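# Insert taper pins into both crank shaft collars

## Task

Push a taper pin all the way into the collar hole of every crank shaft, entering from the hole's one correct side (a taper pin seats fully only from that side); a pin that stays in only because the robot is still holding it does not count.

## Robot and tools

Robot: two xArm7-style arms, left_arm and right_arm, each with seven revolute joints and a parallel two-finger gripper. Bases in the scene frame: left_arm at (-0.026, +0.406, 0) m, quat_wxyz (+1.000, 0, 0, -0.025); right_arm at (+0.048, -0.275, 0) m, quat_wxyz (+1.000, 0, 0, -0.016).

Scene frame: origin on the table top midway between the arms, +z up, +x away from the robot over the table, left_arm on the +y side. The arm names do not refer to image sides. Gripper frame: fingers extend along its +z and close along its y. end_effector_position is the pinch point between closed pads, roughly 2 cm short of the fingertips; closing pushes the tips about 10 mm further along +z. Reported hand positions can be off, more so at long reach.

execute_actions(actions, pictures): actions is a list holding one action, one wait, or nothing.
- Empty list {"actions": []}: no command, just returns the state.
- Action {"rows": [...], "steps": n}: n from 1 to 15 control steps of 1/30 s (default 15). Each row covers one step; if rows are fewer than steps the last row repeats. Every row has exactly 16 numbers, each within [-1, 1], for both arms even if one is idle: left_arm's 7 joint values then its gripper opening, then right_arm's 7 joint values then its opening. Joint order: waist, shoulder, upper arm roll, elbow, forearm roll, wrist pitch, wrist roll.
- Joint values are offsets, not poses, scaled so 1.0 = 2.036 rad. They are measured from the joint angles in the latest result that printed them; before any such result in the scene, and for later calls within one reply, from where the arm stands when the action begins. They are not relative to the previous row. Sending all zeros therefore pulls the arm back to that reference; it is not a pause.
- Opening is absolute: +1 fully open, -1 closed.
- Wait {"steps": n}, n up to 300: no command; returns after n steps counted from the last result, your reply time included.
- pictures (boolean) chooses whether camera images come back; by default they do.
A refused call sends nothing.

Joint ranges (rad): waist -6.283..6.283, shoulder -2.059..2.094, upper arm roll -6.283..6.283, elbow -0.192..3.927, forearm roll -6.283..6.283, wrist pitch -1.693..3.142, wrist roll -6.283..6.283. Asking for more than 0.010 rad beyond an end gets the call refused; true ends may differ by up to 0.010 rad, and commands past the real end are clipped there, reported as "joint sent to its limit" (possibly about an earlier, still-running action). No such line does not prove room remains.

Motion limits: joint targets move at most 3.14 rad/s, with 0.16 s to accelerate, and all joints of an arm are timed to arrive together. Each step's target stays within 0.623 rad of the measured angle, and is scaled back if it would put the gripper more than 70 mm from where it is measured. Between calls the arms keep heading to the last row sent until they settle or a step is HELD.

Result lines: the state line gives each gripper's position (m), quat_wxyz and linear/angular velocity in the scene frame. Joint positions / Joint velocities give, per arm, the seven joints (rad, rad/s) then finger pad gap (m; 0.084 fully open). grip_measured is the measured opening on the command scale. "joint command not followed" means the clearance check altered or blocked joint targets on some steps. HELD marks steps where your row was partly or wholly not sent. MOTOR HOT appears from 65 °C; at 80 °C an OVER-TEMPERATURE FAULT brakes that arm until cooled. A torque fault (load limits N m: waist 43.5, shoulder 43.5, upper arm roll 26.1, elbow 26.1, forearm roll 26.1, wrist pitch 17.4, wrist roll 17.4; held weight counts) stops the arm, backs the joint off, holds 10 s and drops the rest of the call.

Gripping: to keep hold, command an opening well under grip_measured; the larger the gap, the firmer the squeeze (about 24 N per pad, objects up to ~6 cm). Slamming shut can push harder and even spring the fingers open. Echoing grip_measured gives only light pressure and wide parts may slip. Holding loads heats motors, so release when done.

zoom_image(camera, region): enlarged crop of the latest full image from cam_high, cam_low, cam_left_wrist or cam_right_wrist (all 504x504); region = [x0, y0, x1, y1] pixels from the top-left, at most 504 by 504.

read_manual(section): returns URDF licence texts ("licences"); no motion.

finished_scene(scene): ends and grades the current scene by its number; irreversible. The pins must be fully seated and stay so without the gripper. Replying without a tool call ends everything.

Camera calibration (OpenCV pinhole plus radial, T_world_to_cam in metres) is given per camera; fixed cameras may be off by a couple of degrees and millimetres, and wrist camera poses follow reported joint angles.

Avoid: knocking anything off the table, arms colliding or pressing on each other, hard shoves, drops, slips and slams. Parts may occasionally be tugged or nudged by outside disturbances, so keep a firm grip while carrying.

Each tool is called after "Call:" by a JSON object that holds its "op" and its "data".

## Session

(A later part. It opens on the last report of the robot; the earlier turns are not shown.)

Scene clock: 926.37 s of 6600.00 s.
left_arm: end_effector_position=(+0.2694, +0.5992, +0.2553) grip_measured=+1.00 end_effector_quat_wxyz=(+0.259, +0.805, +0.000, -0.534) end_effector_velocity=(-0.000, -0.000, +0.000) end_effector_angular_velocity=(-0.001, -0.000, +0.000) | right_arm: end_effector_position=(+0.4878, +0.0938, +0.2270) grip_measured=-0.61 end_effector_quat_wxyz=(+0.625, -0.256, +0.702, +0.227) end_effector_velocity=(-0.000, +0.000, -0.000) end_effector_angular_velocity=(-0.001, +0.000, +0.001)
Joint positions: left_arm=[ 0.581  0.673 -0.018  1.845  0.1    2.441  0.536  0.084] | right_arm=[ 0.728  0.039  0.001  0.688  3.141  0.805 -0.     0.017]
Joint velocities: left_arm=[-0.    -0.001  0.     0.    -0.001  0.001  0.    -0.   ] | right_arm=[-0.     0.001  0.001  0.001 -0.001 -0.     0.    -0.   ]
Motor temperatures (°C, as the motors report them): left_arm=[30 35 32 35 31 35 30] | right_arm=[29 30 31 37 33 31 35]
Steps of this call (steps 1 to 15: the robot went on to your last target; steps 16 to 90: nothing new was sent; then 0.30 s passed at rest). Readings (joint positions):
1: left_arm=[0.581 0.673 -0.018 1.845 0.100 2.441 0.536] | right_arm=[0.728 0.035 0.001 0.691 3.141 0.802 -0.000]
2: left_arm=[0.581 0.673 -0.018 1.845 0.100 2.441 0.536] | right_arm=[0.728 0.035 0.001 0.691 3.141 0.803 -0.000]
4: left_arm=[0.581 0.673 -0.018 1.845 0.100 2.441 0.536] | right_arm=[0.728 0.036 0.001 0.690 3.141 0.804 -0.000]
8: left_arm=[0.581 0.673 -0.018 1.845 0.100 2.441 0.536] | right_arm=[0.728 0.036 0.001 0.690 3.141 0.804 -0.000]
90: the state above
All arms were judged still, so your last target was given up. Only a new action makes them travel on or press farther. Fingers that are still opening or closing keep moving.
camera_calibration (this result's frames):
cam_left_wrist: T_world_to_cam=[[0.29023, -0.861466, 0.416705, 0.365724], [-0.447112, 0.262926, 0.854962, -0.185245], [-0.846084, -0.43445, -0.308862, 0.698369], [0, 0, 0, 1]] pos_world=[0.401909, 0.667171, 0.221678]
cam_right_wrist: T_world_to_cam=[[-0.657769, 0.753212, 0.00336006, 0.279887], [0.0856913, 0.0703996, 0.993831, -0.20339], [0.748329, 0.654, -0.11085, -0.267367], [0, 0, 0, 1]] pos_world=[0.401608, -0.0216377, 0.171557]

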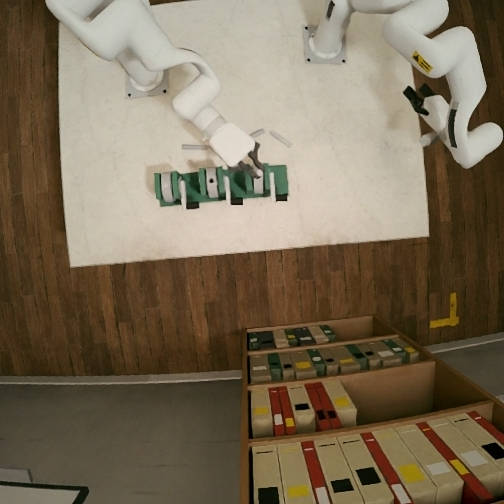

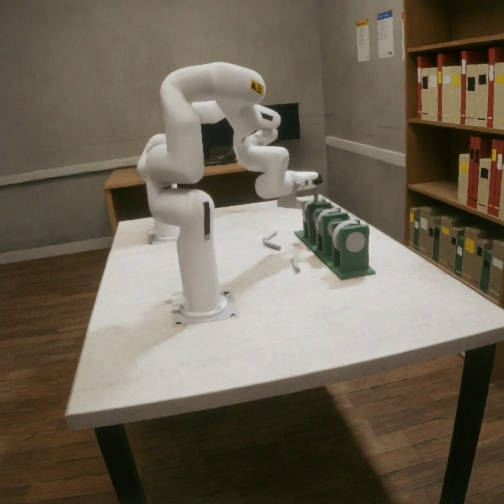

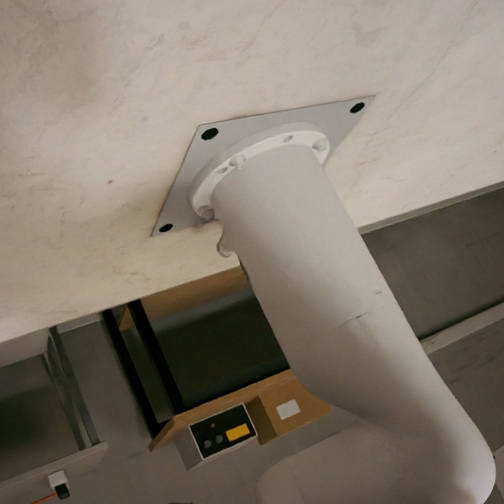

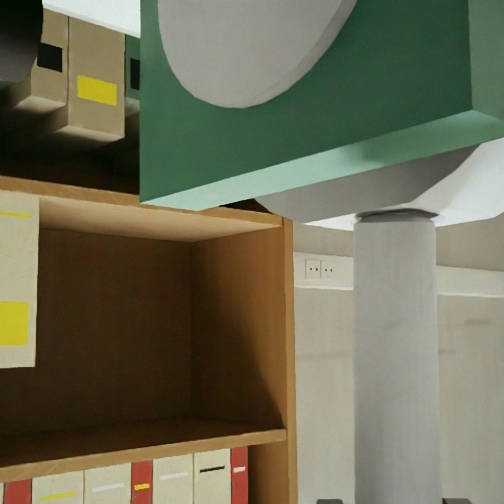

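Call:
{"op": "execute_actions", "data": {"actions": [{"rows":[[0,0,0,0,0,0,0,1,0,-0.0103,0,0.0036,0,-0.0139,0,-1],[0,0,0,0,0,0,0,1,0,-0.0103,0,0.0036,0,-0.0139,0,-1],[0,0,0,0,0,0,0,1,0,-0.0103,0,0.0036,0,-0.0139,0,-1],[0,0,0,0,0,0,0,1,0,-0.0103,0,0.0036,0,-0.0139,0,-1],[0,0,0,0,0,0,0,1,0,-0.0103,0,0.0036,0,-0.0139,0,-1],[0,0,0,0,0,0,0,1,0,-0.0103,0,0.0036,0,-0.0139,0,-1],[0,0,0,0,0,0,0,1,0,-0.013,0,0,0,-0.0133,0,-1],[0,0,0,0,0,0,0,1,0,-0.0165,0,-0.0038,0,-0.0127,0,-1]],"steps":15}], "pictures": false}}

Call:
{"op": "execute_actions", "data": {"actions": [{"steps":8}]}}

Scene clock: 937.87 s of 6600.00 s.
left_arm: end_effector_position=(+0.2694, +0.5992, +0.2553) grip_measured=+1.00 end_effector_quat_wxyz=(+0.259, +0.805, +0.000, -0.534) end_effector_velocity=(-0.000, +0.000, -0.000) end_effector_angular_velocity=(-0.000, +0.000, -0.000) | right_arm: end_effector_position=(+0.4834, +0.0900, +0.2310) grip_measured=-0.61 end_effector_quat_wxyz=(+0.621, -0.257, +0.706, +0.226) end_effector_velocity=(+0.004, +0.004, +0.019) end_effector_angular_velocity=(+0.026, -0.032, +0.002)
Joint positions: left_arm=[ 0.581  0.673 -0.018  1.845  0.1    2.441  0.536  0.084] | right_arm=[ 0.728  0.009  0.001  0.676  3.141  0.776 -0.     0.017]
Joint velocities: left_arm=[ 0.    -0.    -0.    -0.001  0.001 -0.001  0.001  0.   ] | right_arm=[ 0.    -0.017  0.001  0.012 -0.001  0.013 -0.     0.   ]
Motor temperatures (°C, as the motors report them): left_arm=[30 35 32 35 31 35 30] | right_arm=[29 30 31 35 33 31 35]
Steps of this call (steps 1 to 90: nothing new was sent; then 8.00 s passed at rest; steps 91 to 105: all 15 steps of this action). Readings (joint positions):
91: left_arm=[0.581 0.673 -0.018 1.845 0.100 2.441 0.536] | right_arm=[0.728 0.039 0.001 0.688 3.141 0.804 -0.000]
92: left_arm=[0.581 0.673 -0.018 1.845 0.100 2.441 0.536] | right_arm=[0.728 0.036 0.001 0.689 3.141 0.798 -0.000]
94: left_arm=[0.581 0.673 -0.018 1.845 0.100 2.441 0.536] | right_arm=[0.728 0.028 0.001 0.689 3.141 0.784 -0.000]
98: left_arm=[0.581 0.673 -0.018 1.845 0.100 2.441 0.536] | right_arm=[0.728 0.022 0.001 0.687 3.141 0.776 -0.000]
105: the state above

Scene clock: 938.13 s of 6600.00 s.
left_arm: end_effector_position=(+0.2694, +0.5992, +0.2553) grip_measured=+1.00 end_effector_quat_wxyz=(+0.259, +0.805, +0.000, -0.534) end_effector_velocity=(+0.000, +0.000, +0.000) end_effector_angular_velocity=(+0.001, -0.002, -0.000) | right_arm: end_effector_position=(+0.4845, +0.0911, +0.2352) grip_measured=-0.61 end_effector_quat_wxyz=(+0.624, -0.256, +0.703, +0.227) end_effector_velocity=(+0.001, +0.001, +0.005) end_effector_angular_velocity=(+0.007, -0.007, +0.000)
Joint positions: left_arm=[ 0.581  0.673 -0.018  1.845  0.1    2.441  0.536  0.084] | right_arm=[ 0.728  0.006  0.001  0.68   3.141  0.779 -0.     0.017]
Joint velocities: left_arm=[-0.    -0.001 -0.     0.001 -0.    -0.     0.    -0.   ] | right_arm=[ 0.001 -0.004 -0.     0.003 -0.     0.003  0.001 -0.   ]
Motor temperatures (°C, as the motors report them): left_arm=[30 35 32 35 31 35 30] | right_arm=[29 30 31 35 33 31 35]
Steps of this call (steps 1 to 8: the robot went on to your last target). Readings (joint positions):
1: left_arm=[0.581 0.673 -0.018 1.845 0.100 2.441 0.536] | right_arm=[0.728 0.009 0.001 0.677 3.141 0.776 -0.000]
2: left_arm=[0.581 0.673 -0.018 1.845 0.100 2.441 0.536] | right_arm=[0.728 0.008 0.001 0.678 3.141 0.777 -0.000]
4: left_arm=[0.581 0.673 -0.018 1.845 0.100 2.441 0.536] | right_arm=[0.728 0.007 0.001 0.679 3.141 0.778 -0.000]
8: the state above
camera_calibration (this result's frames):
cam_left_wrist: T_world_to_cam=[[0.29023, -0.861466, 0.416705, 0.365724], [-0.447112, 0.262926, 0.854962, -0.185245], [-0.846084, -0.43445, -0.308862, 0.698369], [0, 0, 0, 1]] pos_world=[0.401909, 0.667171, 0.221678]
cam_right_wrist: T_world_to_cam=[[-0.657739, 0.753238, 0.00336585, 0.279773], [0.0869761, 0.0715088, 0.993641, -0.211755], [0.748207, 0.653849, -0.112548, -0.261712], [0, 0, 0, 1]] pos_world=[0.39825, -0.0244733, 0.180011]

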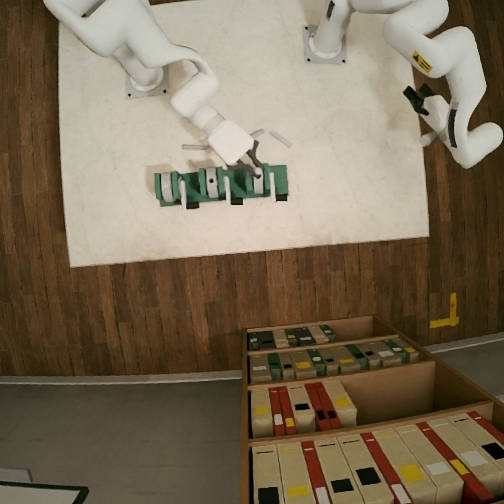

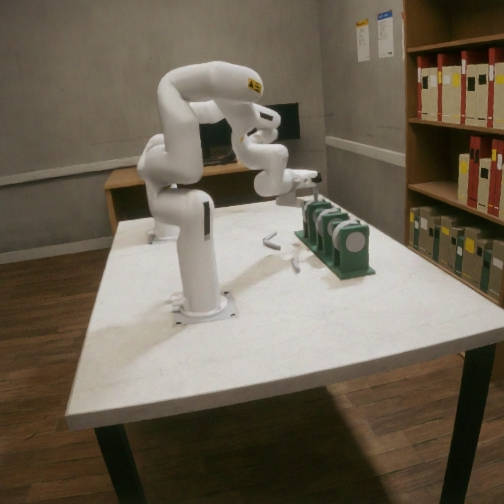

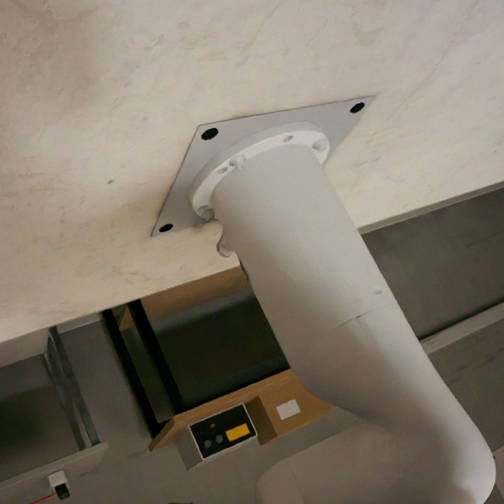

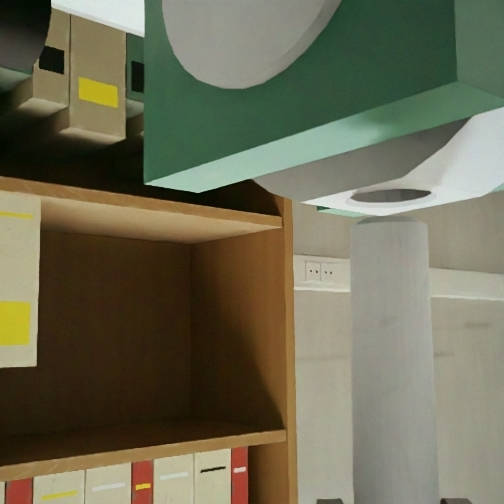

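Call:
{"op": "zoom_image", "data": {"camera": "cam_right_wrist", "region": [300, 150, 504, 300]}}

Call:
{"op": "zoom_image", "data": {"camera": "cam_low", "region": [270, 160, 350, 230]}}

Region (300, 150, 504, 300) of cam_right_wrist's 504x504 image, scaled by 2.471, with more detail than that image has; it fills the top 371 rows of this view, and the rest is white.

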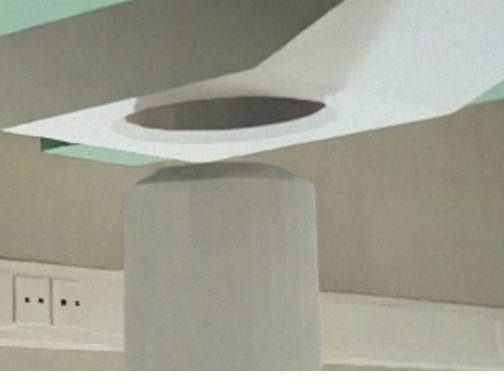

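Region (270, 160, 350, 230) of cam_low's 504x504 image, scaled by 6.300, with more detail than that image has; it fills the top 441 rows of this view, and the rest is white.

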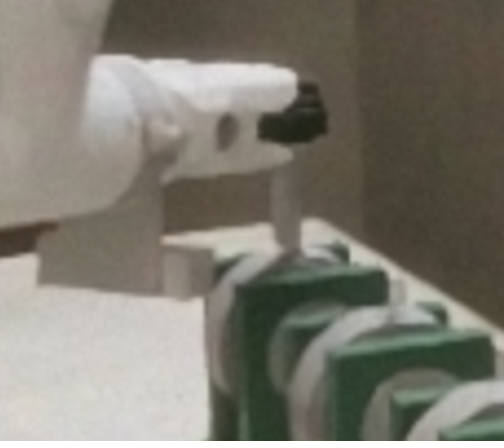

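Call:
{"op": "execute_actions", "data": {"actions": [{"rows":[[0,0,0,0,0,0,0,1,0,0.002,0,-0.0007,0,0.0027,0,-1],[0,0,0,0,0,0,0,1,0,0.004,0,-0.0014,0,0.0054,0,-1],[0,0,0,0,0,0,0,1,0,0.006,0,-0.0021,0,0.0081,0,-1],[0,0,0,0,0,0,0,1,0,0.008,0,-0.0028,0,0.0108,0,-1]],"steps":15}]}}

Call:
{"op": "zoom_image", "data": {"camera": "cam_right_wrist", "region": [300, 150, 504, 300]}}

Scene clock: 968.93 s of 6600.00 s.
left_arm: end_effector_position=(+0.2694, +0.5992, +0.2553) grip_measured=+1.00 end_effector_quat_wxyz=(+0.259, +0.805, +0.000, -0.534) end_effector_velocity=(+0.000, +0.000, -0.000) end_effector_angular_velocity=(-0.001, -0.001, +0.000) | right_arm: end_effector_position=(+0.4847, +0.0913, +0.2294) grip_measured=-0.61 end_effector_quat_wxyz=(+0.625, -0.256, +0.702, +0.227) end_effector_velocity=(+0.000, +0.000, -0.000) end_effector_angular_velocity=(-0.000, -0.001, -0.000)
Joint positions: left_arm=[ 0.581  0.673 -0.018  1.845  0.1    2.441  0.536  0.084] | right_arm=[ 0.728  0.022  0.001  0.675  3.141  0.801 -0.     0.017]
Joint velocities: left_arm=[ 0.     0.001  0.     0.002 -0.     0.     0.001  0.   ] | right_arm=[ 0.     0.002 -0.     0.     0.     0.002 -0.001 -0.   ]
Motor temperatures (°C, as the motors report them): left_arm=[30 35 32 35 31 35 30] | right_arm=[29 30 31 37 33 31 35]
Steps of this call (steps 1 to 15: the robot went on to your last target; steps 16 to 90: nothing new was sent; then 27.30 s passed at rest; steps 91 to 105: all 15 steps of this action). Readings (joint positions):
91: left_arm=[0.581 0.673 -0.018 1.845 0.100 2.441 0.536] | right_arm=[0.728 0.006 0.001 0.680 3.141 0.779 -0.000]
92: left_arm=[0.581 0.673 -0.018 1.845 0.100 2.441 0.536] | right_arm=[0.728 0.007 0.001 0.680 3.141 0.781 -0.000]
94: left_arm=[0.581 0.673 -0.018 1.845 0.100 2.441 0.536] | right_arm=[0.728 0.012 0.001 0.678 3.141 0.788 -0.000]
98: left_arm=[0.581 0.673 -0.018 1.845 0.100 2.441 0.536] | right_arm=[0.728 0.020 0.001 0.675 3.141 0.798 -0.000]
105: the state above
camera_calibration (this result's frames):
cam_left_wrist: T_world_to_cam=[[0.29023, -0.861466, 0.416705, 0.365724], [-0.447112, 0.262926, 0.854962, -0.185245], [-0.846084, -0.434449, -0.308862, 0.698369], [0, 0, 0, 1]] pos_world=[0.401909, 0.667171, 0.221678]
cam_right_wrist: T_world_to_cam=[[-0.657824, 0.753164, 0.00334128, 0.279795], [0.085357, 0.0701428, 0.993878, -0.205099], [0.748319, 0.654082, -0.11043, -0.263186], [0, 0, 0, 1]] pos_world=[0.39851, -0.0242001, 0.173845]

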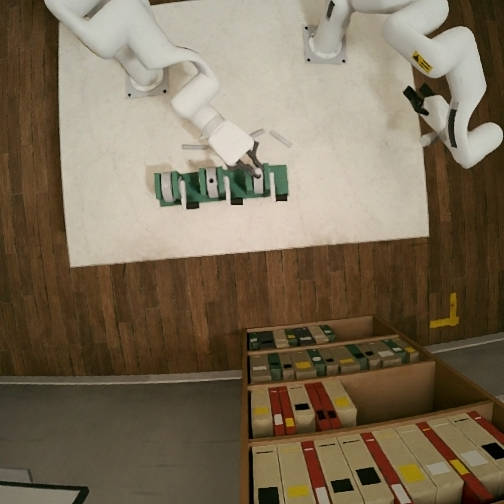

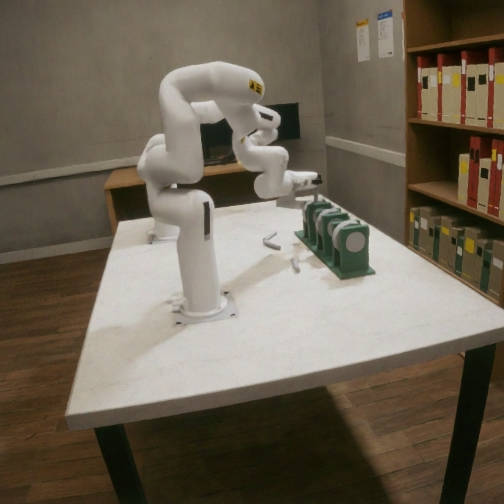

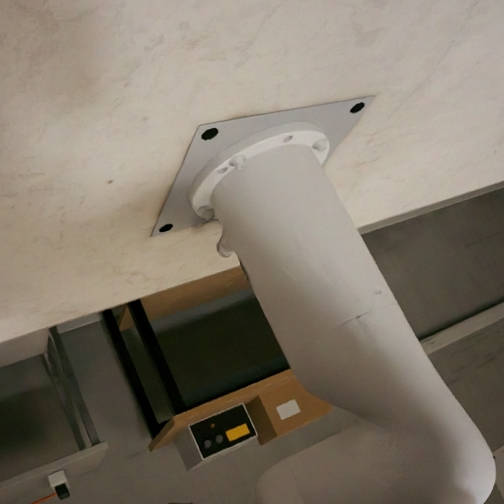

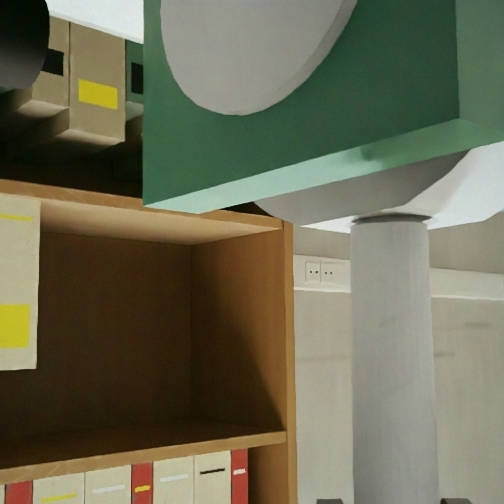

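Region (300, 150, 504, 300) of cam_right_wrist's 504x504 image, scaled by 2.471, with more detail than that image has; it fills the top 371 rows of this view, and the rest is white.

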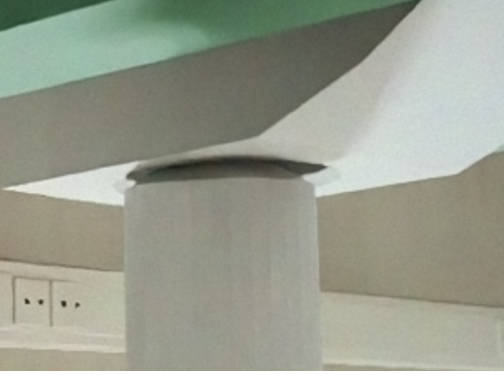

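Call:
{"op": "execute_actions", "data": {"actions": [{"rows":[[0,0,0,0,0,0,0,1,0,0.002,0,-0.0007,0,0.0027,0,-1],[0,0,0,0,0,0,0,1,0,0.004,0,-0.0014,0,0.0054,0,-1],[0,0,0,0,0,0,0,1,0,0.006,0,-0.0021,0,0.0081,0,-1],[0,0,0,0,0,0,0,1,0,0.008,0,-0.0028,0,0.0108,0,-1]],"steps":15}]}}

Call:
{"op": "zoom_image", "data": {"camera": "cam_right_wrist", "region": [300, 150, 504, 300]}}

Scene clock: 974.83 s of 6600.00 s.
left_arm: end_effector_position=(+0.2694, +0.5992, +0.2553) grip_measured=+1.00 end_effector_quat_wxyz=(+0.259, +0.805, +0.000, -0.534) end_effector_velocity=(+0.000, +0.000, +0.000) end_effector_angular_velocity=(+0.001, -0.001, -0.000) | right_arm: end_effector_position=(+0.4854, +0.0919, +0.2255) grip_measured=-0.61 end_effector_quat_wxyz=(+0.627, -0.255, +0.700, +0.228) end_effector_velocity=(-0.003, -0.003, -0.013) end_effector_angular_velocity=(-0.015, +0.017, -0.001)
Joint positions: left_arm=[ 0.581  0.673 -0.018  1.845  0.1    2.441  0.536  0.084] | right_arm=[ 0.728  0.036  0.001  0.672  3.141  0.826 -0.     0.017]
Joint velocities: left_arm=[-0.    -0.001 -0.     0.001  0.001  0.    -0.    -0.   ] | right_arm=[-0.     0.011 -0.001 -0.013  0.     0.001 -0.001 -0.   ]
Motor temperatures (°C, as the motors report them): left_arm=[30 35 32 35 31 35 30] | right_arm=[29 30 31 36 33 31 35]
Steps of this call (steps 1 to 15: the robot went on to your last target; steps 16 to 90: nothing new was sent; then 2.40 s passed at rest; steps 91 to 105: all 15 steps of this action). Readings (joint positions):
91: left_arm=[0.581 0.673 -0.018 1.845 0.100 2.441 0.536] | right_arm=[0.728 0.022 0.001 0.674 3.141 0.801 -0.000]
92: left_arm=[0.581 0.673 -0.018 1.845 0.100 2.441 0.536] | right_arm=[0.728 0.023 0.001 0.674 3.141 0.803 -0.000]
94: left_arm=[0.581 0.673 -0.018 1.845 0.100 2.441 0.536] | right_arm=[0.728 0.027 0.001 0.674 3.141 0.811 -0.000]
98: left_arm=[0.581 0.673 -0.018 1.845 0.100 2.441 0.536] | right_arm=[0.728 0.034 0.001 0.674 3.141 0.823 -0.000]
105: the state above
camera_calibration (this result's frames):
cam_left_wrist: T_world_to_cam=[[0.29023, -0.861466, 0.416705, 0.365724], [-0.447112, 0.262926, 0.854962, -0.185245], [-0.846084, -0.434449, -0.308862, 0.698369], [0, 0, 0, 1]] pos_world=[0.401909, 0.667171, 0.221678]
cam_right_wrist: T_world_to_cam=[[-0.657896, 0.753102, 0.00319556, 0.279866], [0.0800097, 0.0656747, 0.994628, -0.198498], [0.748846, 0.654618, -0.103463, -0.266449], [0, 0, 0, 1]] pos_world=[0.399534, -0.0233092, 0.168969]

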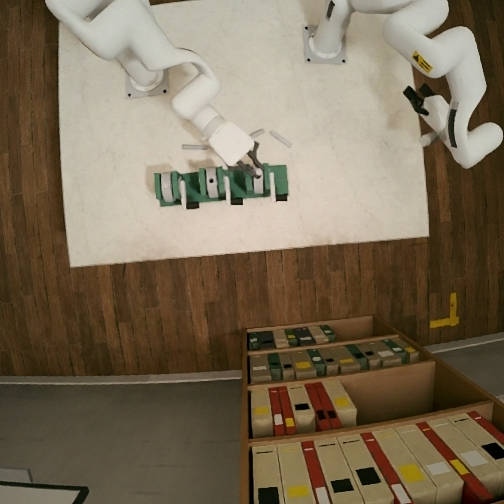

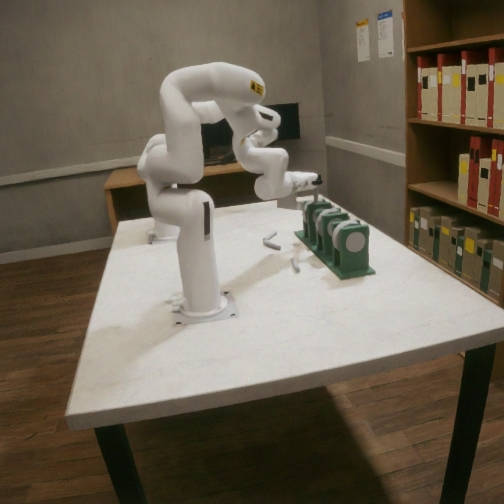

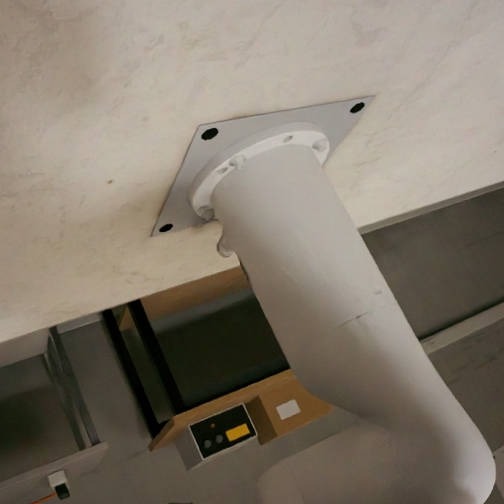

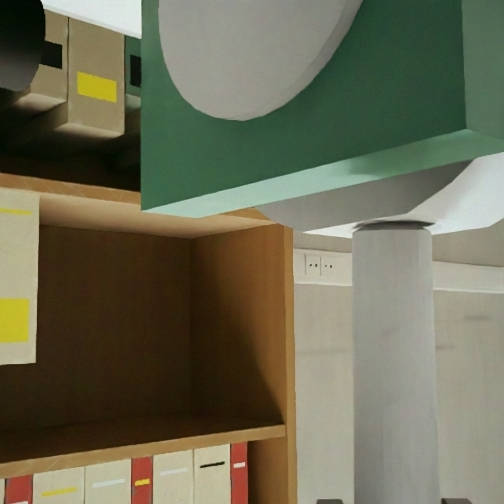

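Region (300, 150, 504, 300) of cam_right_wrist's 504x504 image, scaled by 2.471, with more detail than that image has; it fills the top 371 rows of this view, and the rest is white.

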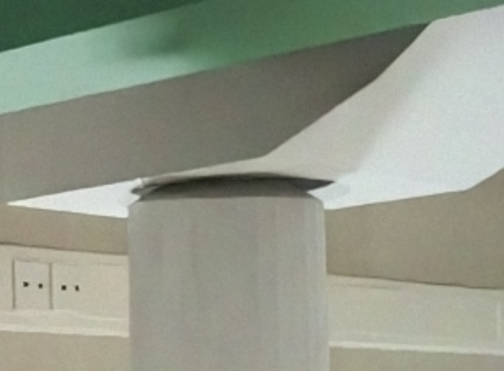

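Call:
{"op": "execute_actions", "data": {"actions": [{"rows":[[0,0,0,0,0,0,0,1,0,-0.0069,0,0.0025,0,-0.0157,0,-1],[0,0,0,0,0,0,0,1,0,-0.0069,0,0.0025,0,-0.0157,0,-1],[0,0,0,0,0,0,0,1,0,-0.0069,0,0.0025,0,-0.0157,0,-1],[0,0,0,0,0,0,0,1,0,-0.0069,0,0.0025,0,-0.0157,0,-1],[0,0,0,0,0,0,0,1,0,-0.0069,0,0.0025,0,-0.0157,0,-1],[0,0,0,0,0,0,0,1,0,-0.0069,0,0.0025,0,-0.0157,0,-1],[0,0,0,0,0,0,0,1,0,-0.010,0,-0.001,0,-0.015,0,-1],[0,0,0,0,0,0,0,1,0.0005,-0.0131,0,-0.005,0,-0.0145,0,-1]],"steps":15}], "pictures": false}}

Call:
{"op": "execute_actions", "data": {"actions": [{"steps":10}]}}

Call:
{"op": "zoom_image", "data": {"camera": "cam_right_wrist", "region": [300, 150, 504, 300]}}

Scene clock: 988.03 s of 6600.00 s.
left_arm: end_effector_position=(+0.2694, +0.5992, +0.2553) grip_measured=+1.00 end_effector_quat_wxyz=(+0.259, +0.805, +0.000, -0.534) end_effector_velocity=(+0.000, -0.000, +0.000) end_effector_angular_velocity=(-0.001, +0.000, -0.000) | right_arm: end_effector_position=(+0.4803, +0.0879, +0.2253) grip_measured=-0.61 end_effector_quat_wxyz=(+0.620, -0.257, +0.706, +0.226) end_effector_velocity=(-0.002, +0.000, +0.003) end_effector_angular_velocity=(+0.004, -0.002, +0.002)
Joint positions: left_arm=[ 0.581  0.673 -0.018  1.845  0.1    2.441  0.536  0.084] | right_arm=[ 0.729  0.012  0.001  0.66   3.141  0.794 -0.     0.017]
Joint velocities: left_arm=[-0.     0.001 -0.     0.001 -0.     0.002  0.001  0.   ] | right_arm=[ 0.001 -0.01   0.001 -0.005 -0.    -0.001  0.002 -0.   ]
Motor temperatures (°C, as the motors report them): left_arm=[30 35 32 36 31 35 30] | right_arm=[29 30 31 35 33 31 35]
Steps of this call (steps 1 to 15: the robot went on to your last target; steps 16 to 90: nothing new was sent; then 9.70 s passed at rest; steps 91 to 105: all 15 steps of this action). Readings (joint positions):
91: left_arm=[0.581 0.673 -0.018 1.845 0.100 2.441 0.536] | right_arm=[0.728 0.038 0.001 0.671 3.141 0.825 -0.000]
92: left_arm=[0.581 0.673 -0.018 1.845 0.100 2.441 0.536] | right_arm=[0.728 0.035 0.001 0.672 3.141 0.819 -0.000]
94: left_arm=[0.581 0.673 -0.018 1.845 0.100 2.441 0.536] | right_arm=[0.728 0.029 0.001 0.672 3.141 0.804 -0.000]
98: left_arm=[0.581 0.673 -0.018 1.845 0.100 2.441 0.536] | right_arm=[0.728 0.023 0.001 0.671 3.141 0.795 -0.000]
105: the state above

Scene clock: 988.37 s of 6600.00 s.
left_arm: end_effector_position=(+0.2694, +0.5992, +0.2553) grip_measured=+1.00 end_effector_quat_wxyz=(+0.259, +0.805, +0.000, -0.534) end_effector_velocity=(+0.000, +0.000, +0.000) end_effector_angular_velocity=(+0.002, -0.001, -0.000) | right_arm: end_effector_position=(+0.4802, +0.0882, +0.2259) grip_measured=-0.61 end_effector_quat_wxyz=(+0.621, -0.257, +0.705, +0.226) end_effector_velocity=(-0.001, +0.001, +0.001) end_effector_angular_velocity=(+0.000, -0.002, +0.003)
Joint positions: left_arm=[ 0.581  0.673 -0.018  1.845  0.1    2.441  0.536  0.084] | right_arm=[ 0.729  0.011  0.001  0.66   3.141  0.794 -0.     0.017]
Joint velocities: left_arm=[ 0.    -0.001 -0.     0.001  0.001 -0.    -0.001  0.   ] | right_arm=[ 0.002 -0.001  0.001  0.001 -0.    -0.    -0.001  0.   ]
Motor temperatures (°C, as the motors report them): left_arm=[30 35 32 36 31 35 30] | right_arm=[29 30 31 35 33 31 35]
Steps of this call (steps 1 to 10: the robot went on to your last target). Readings (joint positions):
1: left_arm=[0.581 0.673 -0.018 1.845 0.100 2.441 0.536] | right_arm=[0.729 0.012 0.001 0.660 3.141 0.794 -0.000]
2: left_arm=[0.581 0.673 -0.018 1.845 0.100 2.441 0.536] | right_arm=[0.729 0.012 0.001 0.660 3.141 0.794 -0.000]
4: left_arm=[0.581 0.673 -0.018 1.845 0.100 2.441 0.536] | right_arm=[0.729 0.011 0.001 0.659 3.141 0.794 -0.000]
8: left_arm=[0.581 0.673 -0.018 1.845 0.100 2.441 0.536] | right_arm=[0.729 0.011 0.001 0.660 3.141 0.794 -0.000]
10: the state above
camera_calibration (this result's frames):
cam_left_wrist: T_world_to_cam=[[0.29023, -0.861466, 0.416705, 0.365724], [-0.447112, 0.262927, 0.854962, -0.185245], [-0.846084, -0.434449, -0.308862, 0.698369], [0, 0, 0, 1]] pos_world=[0.401909, 0.667171, 0.221678]
cam_right_wrist: T_world_to_cam=[[-0.658474, 0.752595, 0.0035354, 0.279508], [0.0940569, 0.0776315, 0.992535, -0.205547], [0.746703, 0.653892, -0.121905, -0.254798], [0, 0, 0, 1]] pos_world=[0.39364, -0.0277888, 0.171963]

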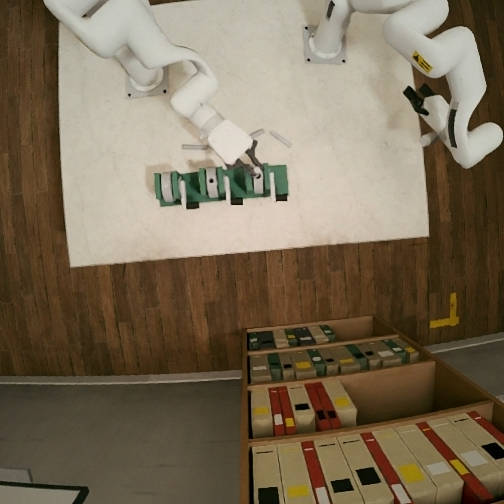

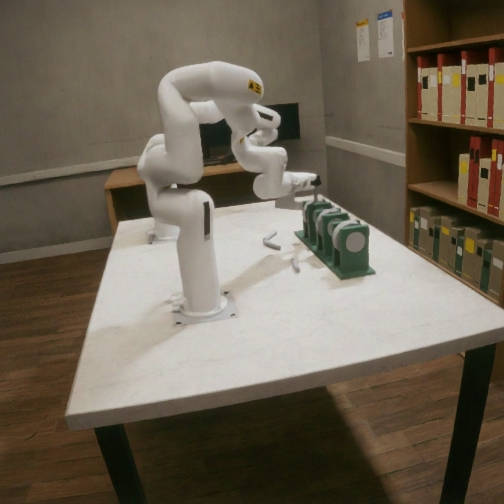

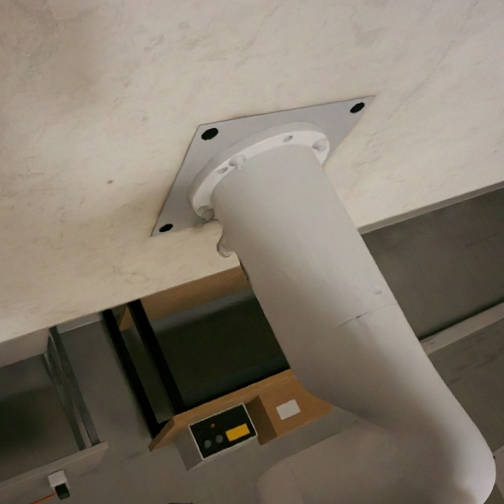

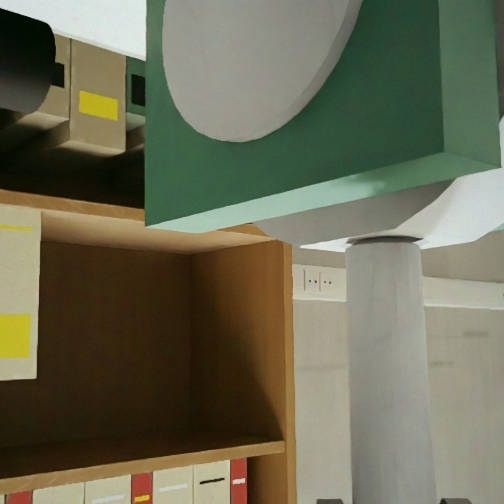

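Region (300, 150, 504, 300) of cam_right_wrist's 504x504 image, scaled by 2.471, with more detail than that image has; it fills the top 371 rows of this view, and the rest is white.

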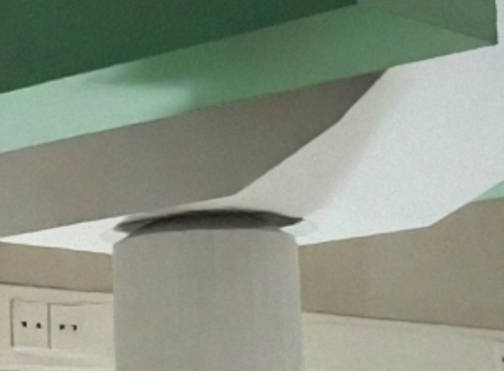

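Call:
{"op": "execute_actions", "data": {"actions": [{"rows":[[0,-0.0386,0.0088,0.0637,-0.0491,-0.521,0.3296,1,0,-0.012,0,0.004,0,-0.016,0,-1],[0,-0.0386,0.0088,0.0637,-0.0491,-0.521,0.3296,1,0,-0.024,0,0.008,0,-0.032,0,-1],[0,-0.0386,0.0088,0.0637,-0.0491,-0.521,0.3296,1,0,-0.036,0,0.012,0,-0.048,0,-1],[0,-0.0386,0.0088,0.0637,-0.0491,-0.521,0.3296,1,0,-0.0457,0,0.0162,0,-0.0619,0,-1],[0,-0.0386,0.0088,0.0637,-0.0491,-0.521,0.3296,1,0,-0.06,0,0.02,0,-0.08,0,-1]],"steps":15}], "pictures": false}}

Call:
{"op": "execute_actions", "data": {"actions": [{"steps":12}], "pictures": false}}

Scene clock: 1022.00 s of 6600.00 s.
left_arm: end_effector_position=(+0.4289, +0.6782, +0.2092) grip_measured=+1.00 end_effector_quat_wxyz=(+0.138, +0.946, -0.248, -0.155) end_effector_velocity=(+0.429, +0.224, +0.031) end_effector_angular_velocity=(+0.586, -1.854, -0.705) | right_arm: end_effector_position=(+0.4777, +0.0861, +0.2753) grip_measured=-0.61 end_effector_quat_wxyz=(+0.620, -0.258, +0.706, +0.226) end_effector_velocity=(+0.001, -0.002, +0.005) end_effector_angular_velocity=(-0.002, +0.005, -0.004)
Joint positions: left_arm=[ 0.581  0.613 -0.005  1.943  0.025  1.747  1.038  0.084] | right_arm=[ 0.729 -0.109  0.001  0.699  3.141  0.634 -0.     0.017]
Joint velocities: left_arm=[ 0.    -0.081  0.021  0.139 -0.115 -1.695  0.781 -0.   ] | right_arm=[-0.001 -0.013 -0.003  0.008 -0.    -0.026  0.001 -0.   ]
Motor temperatures (°C, as the motors report them): left_arm=[30 35 32 36 31 35 30] | right_arm=[29 30 31 37 33 31 35]
Steps of this call (steps 1 to 15: the robot went on to your last target; steps 16 to 90: nothing new was sent; then 30.13 s passed at rest; steps 91 to 105: all 15 steps of this action). Readings (joint positions):
91: left_arm=[0.581 0.673 -0.018 1.845 0.100 2.440 0.537] | right_arm=[0.729 0.009 0.001 0.662 3.141 0.795 -0.000]
92: left_arm=[0.581 0.672 -0.018 1.846 0.099 2.434 0.544] | right_arm=[0.729 0.006 0.001 0.662 3.141 0.789 -0.000]
94: left_arm=[0.581 0.668 -0.016 1.855 0.091 2.384 0.594] | right_arm=[0.729 -0.017 0.001 0.668 3.141 0.754 -0.000]
98: left_arm=[0.581 0.640 -0.011 1.899 0.059 2.157 0.806] | right_arm=[0.729 -0.089 0.001 0.695 3.141 0.666 -0.000]
105: the state above

Scene clock: 1022.40 s of 6600.00 s.
left_arm: end_effector_position=(+0.5191, +0.7262, +0.2384) grip_measured=+1.00 end_effector_quat_wxyz=(+0.004, +0.944, -0.330, -0.003) end_effector_velocity=(+0.016, +0.009, -0.001) end_effector_angular_velocity=(+0.029, -0.059, -0.036) | right_arm: end_effector_position=(+0.4779, +0.0863, +0.2769) grip_measured=-0.61 end_effector_quat_wxyz=(+0.621, -0.257, +0.705, +0.226) end_effector_velocity=(-0.001, +0.001, -0.000) end_effector_angular_velocity=(-0.000, +0.001, +0.003)
Joint positions: left_arm=[ 0.581  0.595 -0.     1.973  0.001  1.388  1.204  0.084] | right_arm=[ 0.729 -0.111  0.001  0.7    3.141  0.632 -0.     0.017]
Joint velocities: left_arm=[-0.     0.008  0.001 -0.004 -0.005 -0.077  0.037 -0.   ] | right_arm=[ 0.001 -0.001  0.002 -0.001  0.     0.     0.     0.   ]
Motor temperatures (°C, as the motors report them): left_arm=[30 35 32 36 31 35 30] | right_arm=[29 30 31 37 33 31 35]
Steps of this call (steps 1 to 12: the robot went on to your last target). Readings (joint positions):
1: left_arm=[0.581 0.611 -0.004 1.948 0.021 1.691 1.064] | right_arm=[0.729 -0.109 0.001 0.699 3.141 0.633 -0.000]
2: left_arm=[0.581 0.608 -0.003 1.952 0.017 1.635 1.089] | right_arm=[0.729 -0.110 0.001 0.699 3.141 0.633 -0.000]
4: left_arm=[0.581 0.602 -0.002 1.962 0.010 1.528 1.139] | right_arm=[0.729 -0.110 0.001 0.700 3.141 0.632 -0.000]
8: left_arm=[0.581 0.594 -0.001 1.974 0.002 1.412 1.192] | right_arm=[0.729 -0.111 0.001 0.700 3.141 0.632 -0.000]
12: the state above

Call:
{"op": "execute_actions", "data": {"actions": [{"rows":[[0,0,0,0,0,0,0,1,-0.235,0,0,0,0,0,0,-1],[0,0,0,0,0,0,0,1,-0.235,0,0,0,0,0,0,-1],[0,0,0,0,0,0,0,1,-0.235,0,0,0,0,0,0,-1],[0,0,0,0,0,0,0,1,-0.235,0,0,0,0,0,0,-1],[-0.4396,0,0,0,0,0,0,0.3,-0.235,0,0,0,0,0,0,-1]],"steps":15}], "pictures": false}}

Call:
{"op": "execute_actions", "data": {"actions": [{"steps":15}]}}

Scene clock: 1028.90 s of 6600.00 s.
left_arm: end_effector_position=(+0.5765, +0.5982, +0.2384) grip_measured=+0.29 end_effector_quat_wxyz=(+0.003, +0.901, -0.433, -0.003) end_effector_velocity=(+0.144, -0.452, +0.000) end_effector_angular_velocity=(-0.001, -0.001, -0.751) | right_arm: end_effector_position=(+0.5809, -0.0977, +0.2770) grip_measured=-0.61 end_effector_quat_wxyz=(+0.652, -0.120, +0.741, +0.105) end_effector_velocity=(+0.156, -0.469, +0.000) end_effector_angular_velocity=(+0.002, -0.001, -0.881)
Joint positions: left_arm=[ 0.359  0.595 -0.001  1.973  0.     1.387  1.204  0.056] | right_arm=[ 0.352 -0.111  0.     0.7    3.141  0.632 -0.     0.017]
Joint velocities: left_arm=[-0.749 -0.001 -0.002 -0.    -0.     0.     0.001 -0.   ] | right_arm=[-0.883 -0.001  0.002 -0.001 -0.001  0.001  0.002 -0.   ]
Motor temperatures (°C, as the motors report them): left_arm=[30 35 32 36 31 35 30] | right_arm=[29 30 31 37 33 31 35]
Steps of this call (steps 1 to 30: the robot went on to your last target; steps 31 to 90: nothing new was sent; then 3.00 s passed at rest; steps 91 to 105: all 15 steps of this action). Readings (joint positions):
91: left_arm=[0.581 0.594 -0.000 1.975 0.000 1.381 1.207] | right_arm=[0.729 -0.111 0.001 0.700 3.141 0.632 -0.000]
92: left_arm=[0.581 0.594 -0.000 1.975 0.000 1.383 1.206] | right_arm=[0.724 -0.111 0.003 0.700 3.141 0.632 -0.000]
94: left_arm=[0.581 0.595 -0.000 1.974 0.000 1.386 1.205] | right_arm=[0.682 -0.111 0.007 0.700 3.141 0.632 -0.000]
98: left_arm=[0.542 0.595 0.008 1.973 0.001 1.387 1.204] | right_arm=[0.560 -0.111 0.000 0.701 3.141 0.632 -0.000]
105: the state above

Scene clock: 1029.40 s of 6600.00 s.
left_arm: end_effector_position=(+0.6049, +0.3652, +0.2384) grip_measured=+0.29 end_effector_quat_wxyz=(+0.003, +0.805, -0.593, -0.004) end_effector_velocity=(-0.031, -0.468, -0.000) end_effector_angular_velocity=(+0.001, +0.002, -0.741) | right_arm: end_effector_position=(+0.5957, -0.1511, +0.2769) grip_measured=-0.61 end_effector_quat_wxyz=(+0.656, -0.084, +0.746, +0.073) end_effector_velocity=(+0.001, -0.006, +0.001) end_effector_angular_velocity=(+0.001, -0.002, -0.011)
Joint positions: left_arm=[-0.014  0.595 -0.001  1.973  0.001  1.388  1.204  0.056] | right_arm=[ 0.252 -0.111  0.002  0.7    3.141  0.632 -0.     0.017]
Joint velocities: left_arm=[-0.744 -0.     0.001 -0.     0.     0.002 -0.001 -0.   ] | right_arm=[-0.007 -0.001 -0.004 -0.     0.     0.001  0.001  0.   ]
Motor temperatures (°C, as the motors report them): left_arm=[30 35 32 36 31 35 30] | right_arm=[29 30 31 37 33 31 35]
Steps of this call (steps 1 to 15: the robot went on to your last target). Readings (joint positions):
1: left_arm=[0.334 0.595 -0.001 1.973 0.000 1.387 1.204] | right_arm=[0.323 -0.111 0.000 0.700 3.141 0.632 -0.000]
2: left_arm=[0.309 0.595 -0.001 1.973 0.000 1.387 1.204] | right_arm=[0.299 -0.111 -0.001 0.700 3.141 0.632 -0.000]
4: left_arm=[0.259 0.595 -0.001 1.973 0.000 1.387 1.204] | right_arm=[0.271 -0.111 -0.003 0.700 3.141 0.632 -0.000]
8: left_arm=[0.160 0.595 -0.001 1.973 0.000 1.387 1.204] | right_arm=[0.257 -0.111 0.002 0.700 3.141 0.632 -0.000]
15: the state above
camera_calibration (this result's frames):
cam_left_wrist: T_world_to_cam=[[-0.953189, -0.301621, 0.0213572, 0.715729], [-0.302012, 0.953129, -0.0182838, -0.0909279], [-0.0148414, -0.023878, -0.999605, 0.387278], [0, 0, 0, 1]] pos_world=[0.660511, 0.311792, 0.370176]
cam_right_wrist: T_world_to_cam=[[-0.239732, 0.970833, 0.00332448, 0.319053], [0.119403, 0.026086, 0.992503, -0.271339], [0.963468, 0.238332, -0.122174, -0.370213], [0, 0, 0, 1]] pos_world=[0.465575, -0.214436, 0.223013]

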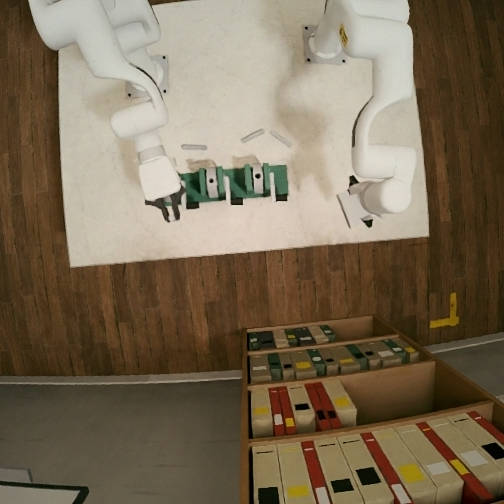

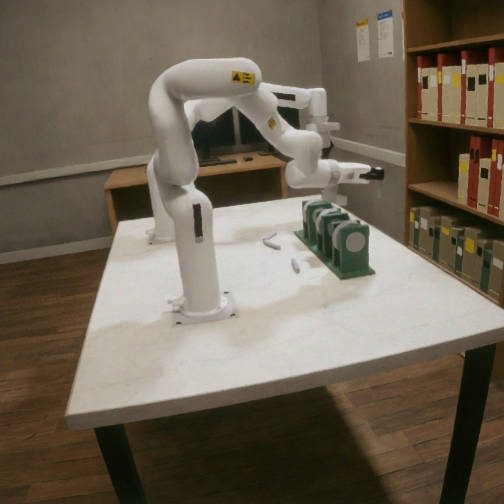

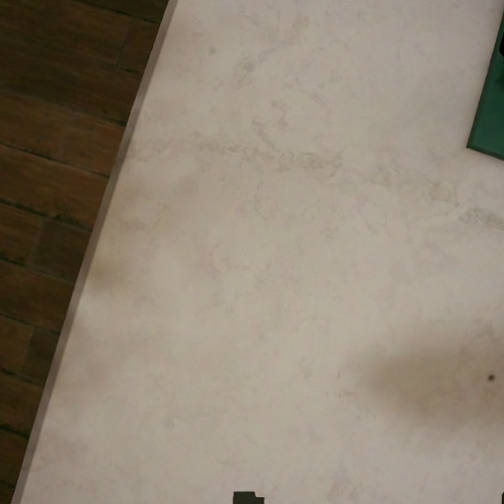

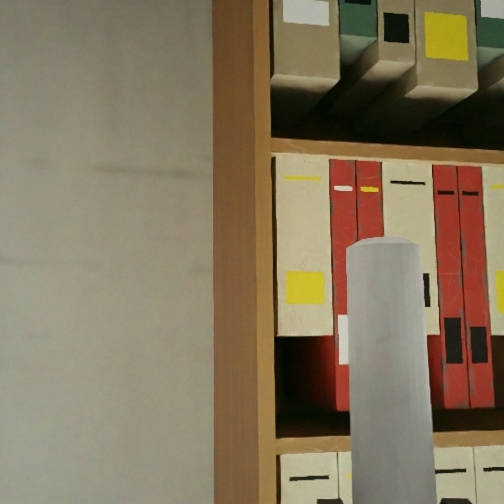

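Call:
{"op": "execute_actions", "data": {"actions": [{"steps":12}]}}

Scene clock: 1033.27 s of 6600.00 s.
left_arm: end_effector_position=(+0.5646, +0.1810, +0.2384) grip_measured=+0.29 end_effector_quat_wxyz=(+0.002, +0.708, -0.706, -0.005) end_effector_velocity=(-0.000, +0.000, -0.002) end_effector_angular_velocity=(+0.001, +0.002, +0.001) | right_arm: end_effector_position=(+0.5959, -0.1520, +0.2769) grip_measured=-0.61 end_effector_quat_wxyz=(+0.656, -0.083, +0.746, +0.073) end_effector_velocity=(+0.000, +0.000, +0.002) end_effector_angular_velocity=(+0.000, -0.003, -0.000)
Joint positions: left_arm=[-0.314  0.595 -0.     1.973  0.001  1.388  1.204  0.056] | right_arm=[ 0.251 -0.111  0.001  0.7    3.141  0.632 -0.     0.017]
Joint velocities: left_arm=[ 0.     0.002 -0.    -0.002  0.    -0.001 -0.001  0.   ] | right_arm=[-0.    -0.002  0.     0.001  0.    -0.    -0.    -0.   ]
Motor temperatures (°C, as the motors report them): left_arm=[30 35 32 36 31 35 30] | right_arm=[29 30 31 37 33 31 35]
Steps of this call (steps 1 to 30: the robot went on to your last target; steps 31 to 90: nothing new was sent; then 0.87 s passed at rest). Readings (joint positions):
1: left_arm=[-0.039 0.595 -0.001 1.973 0.001 1.388 1.204] | right_arm=[0.252 -0.111 0.001 0.700 3.141 0.632 -0.000]
2: left_arm=[-0.064 0.595 -0.001 1.973 0.001 1.388 1.204] | right_arm=[0.252 -0.111 0.001 0.700 3.141 0.632 -0.000]
4: left_arm=[-0.113 0.595 -0.001 1.973 0.001 1.388 1.204] | right_arm=[0.251 -0.111 0.001 0.700 3.141 0.632 -0.000]
8: left_arm=[-0.213 0.595 -0.001 1.973 0.001 1.388 1.204] | right_arm=[0.251 -0.111 0.001 0.700 3.141 0.632 -0.000]
90: the state above
All arms were judged still, so your last target was given up. Only a new action makes them travel on or press farther. Fingers that are still opening or closing keep moving.
camera_calibration (this result's frames):
cam_left_wrist: T_world_to_cam=[[-0.999741, -0.00725163, 0.0215924, 0.594755], [-0.00763605, 0.999813, -0.0177746, -0.102277], [-0.0214595, -0.0179349, -0.999609, 0.38494], [0, 0, 0, 1]] pos_world=[0.60208, 0.113474, 0.370129]
cam_right_wrist: T_world_to_cam=[[-0.238072, 0.971242, 0.00338709, 0.319068], [0.119428, 0.0258131, 0.992507, -0.271413], [0.963877, 0.236692, -0.122139, -0.370703], [0, 0, 0, 1]] pos_world=[0.465687, -0.215143, 0.223022]

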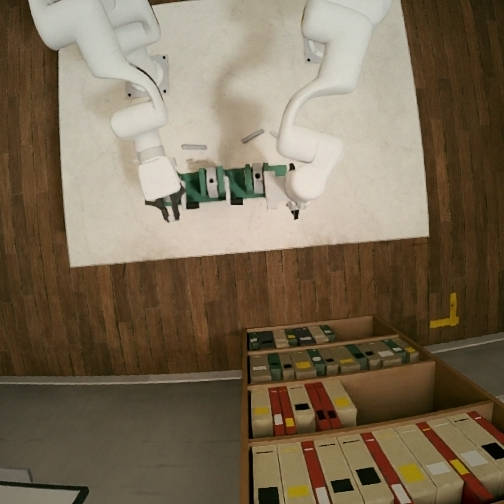

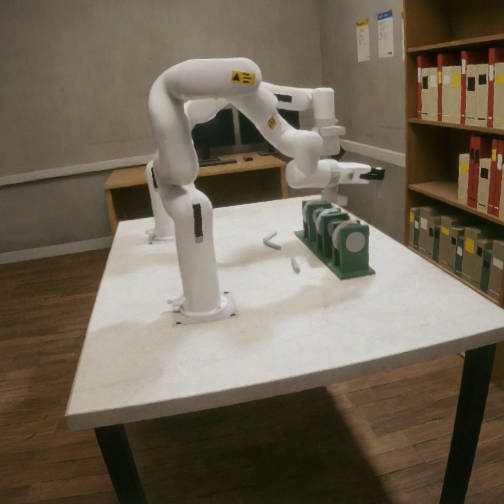

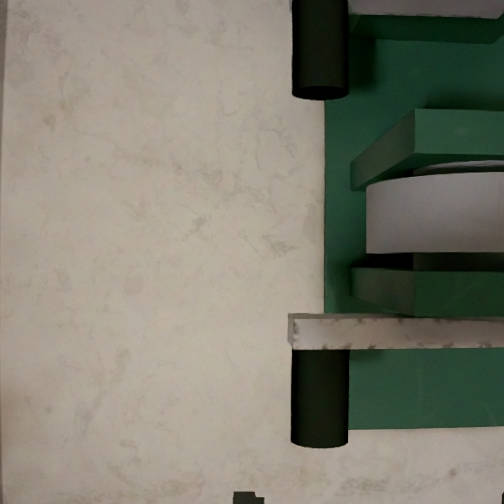

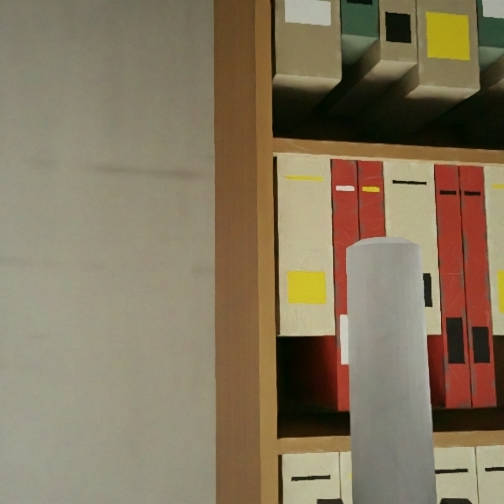

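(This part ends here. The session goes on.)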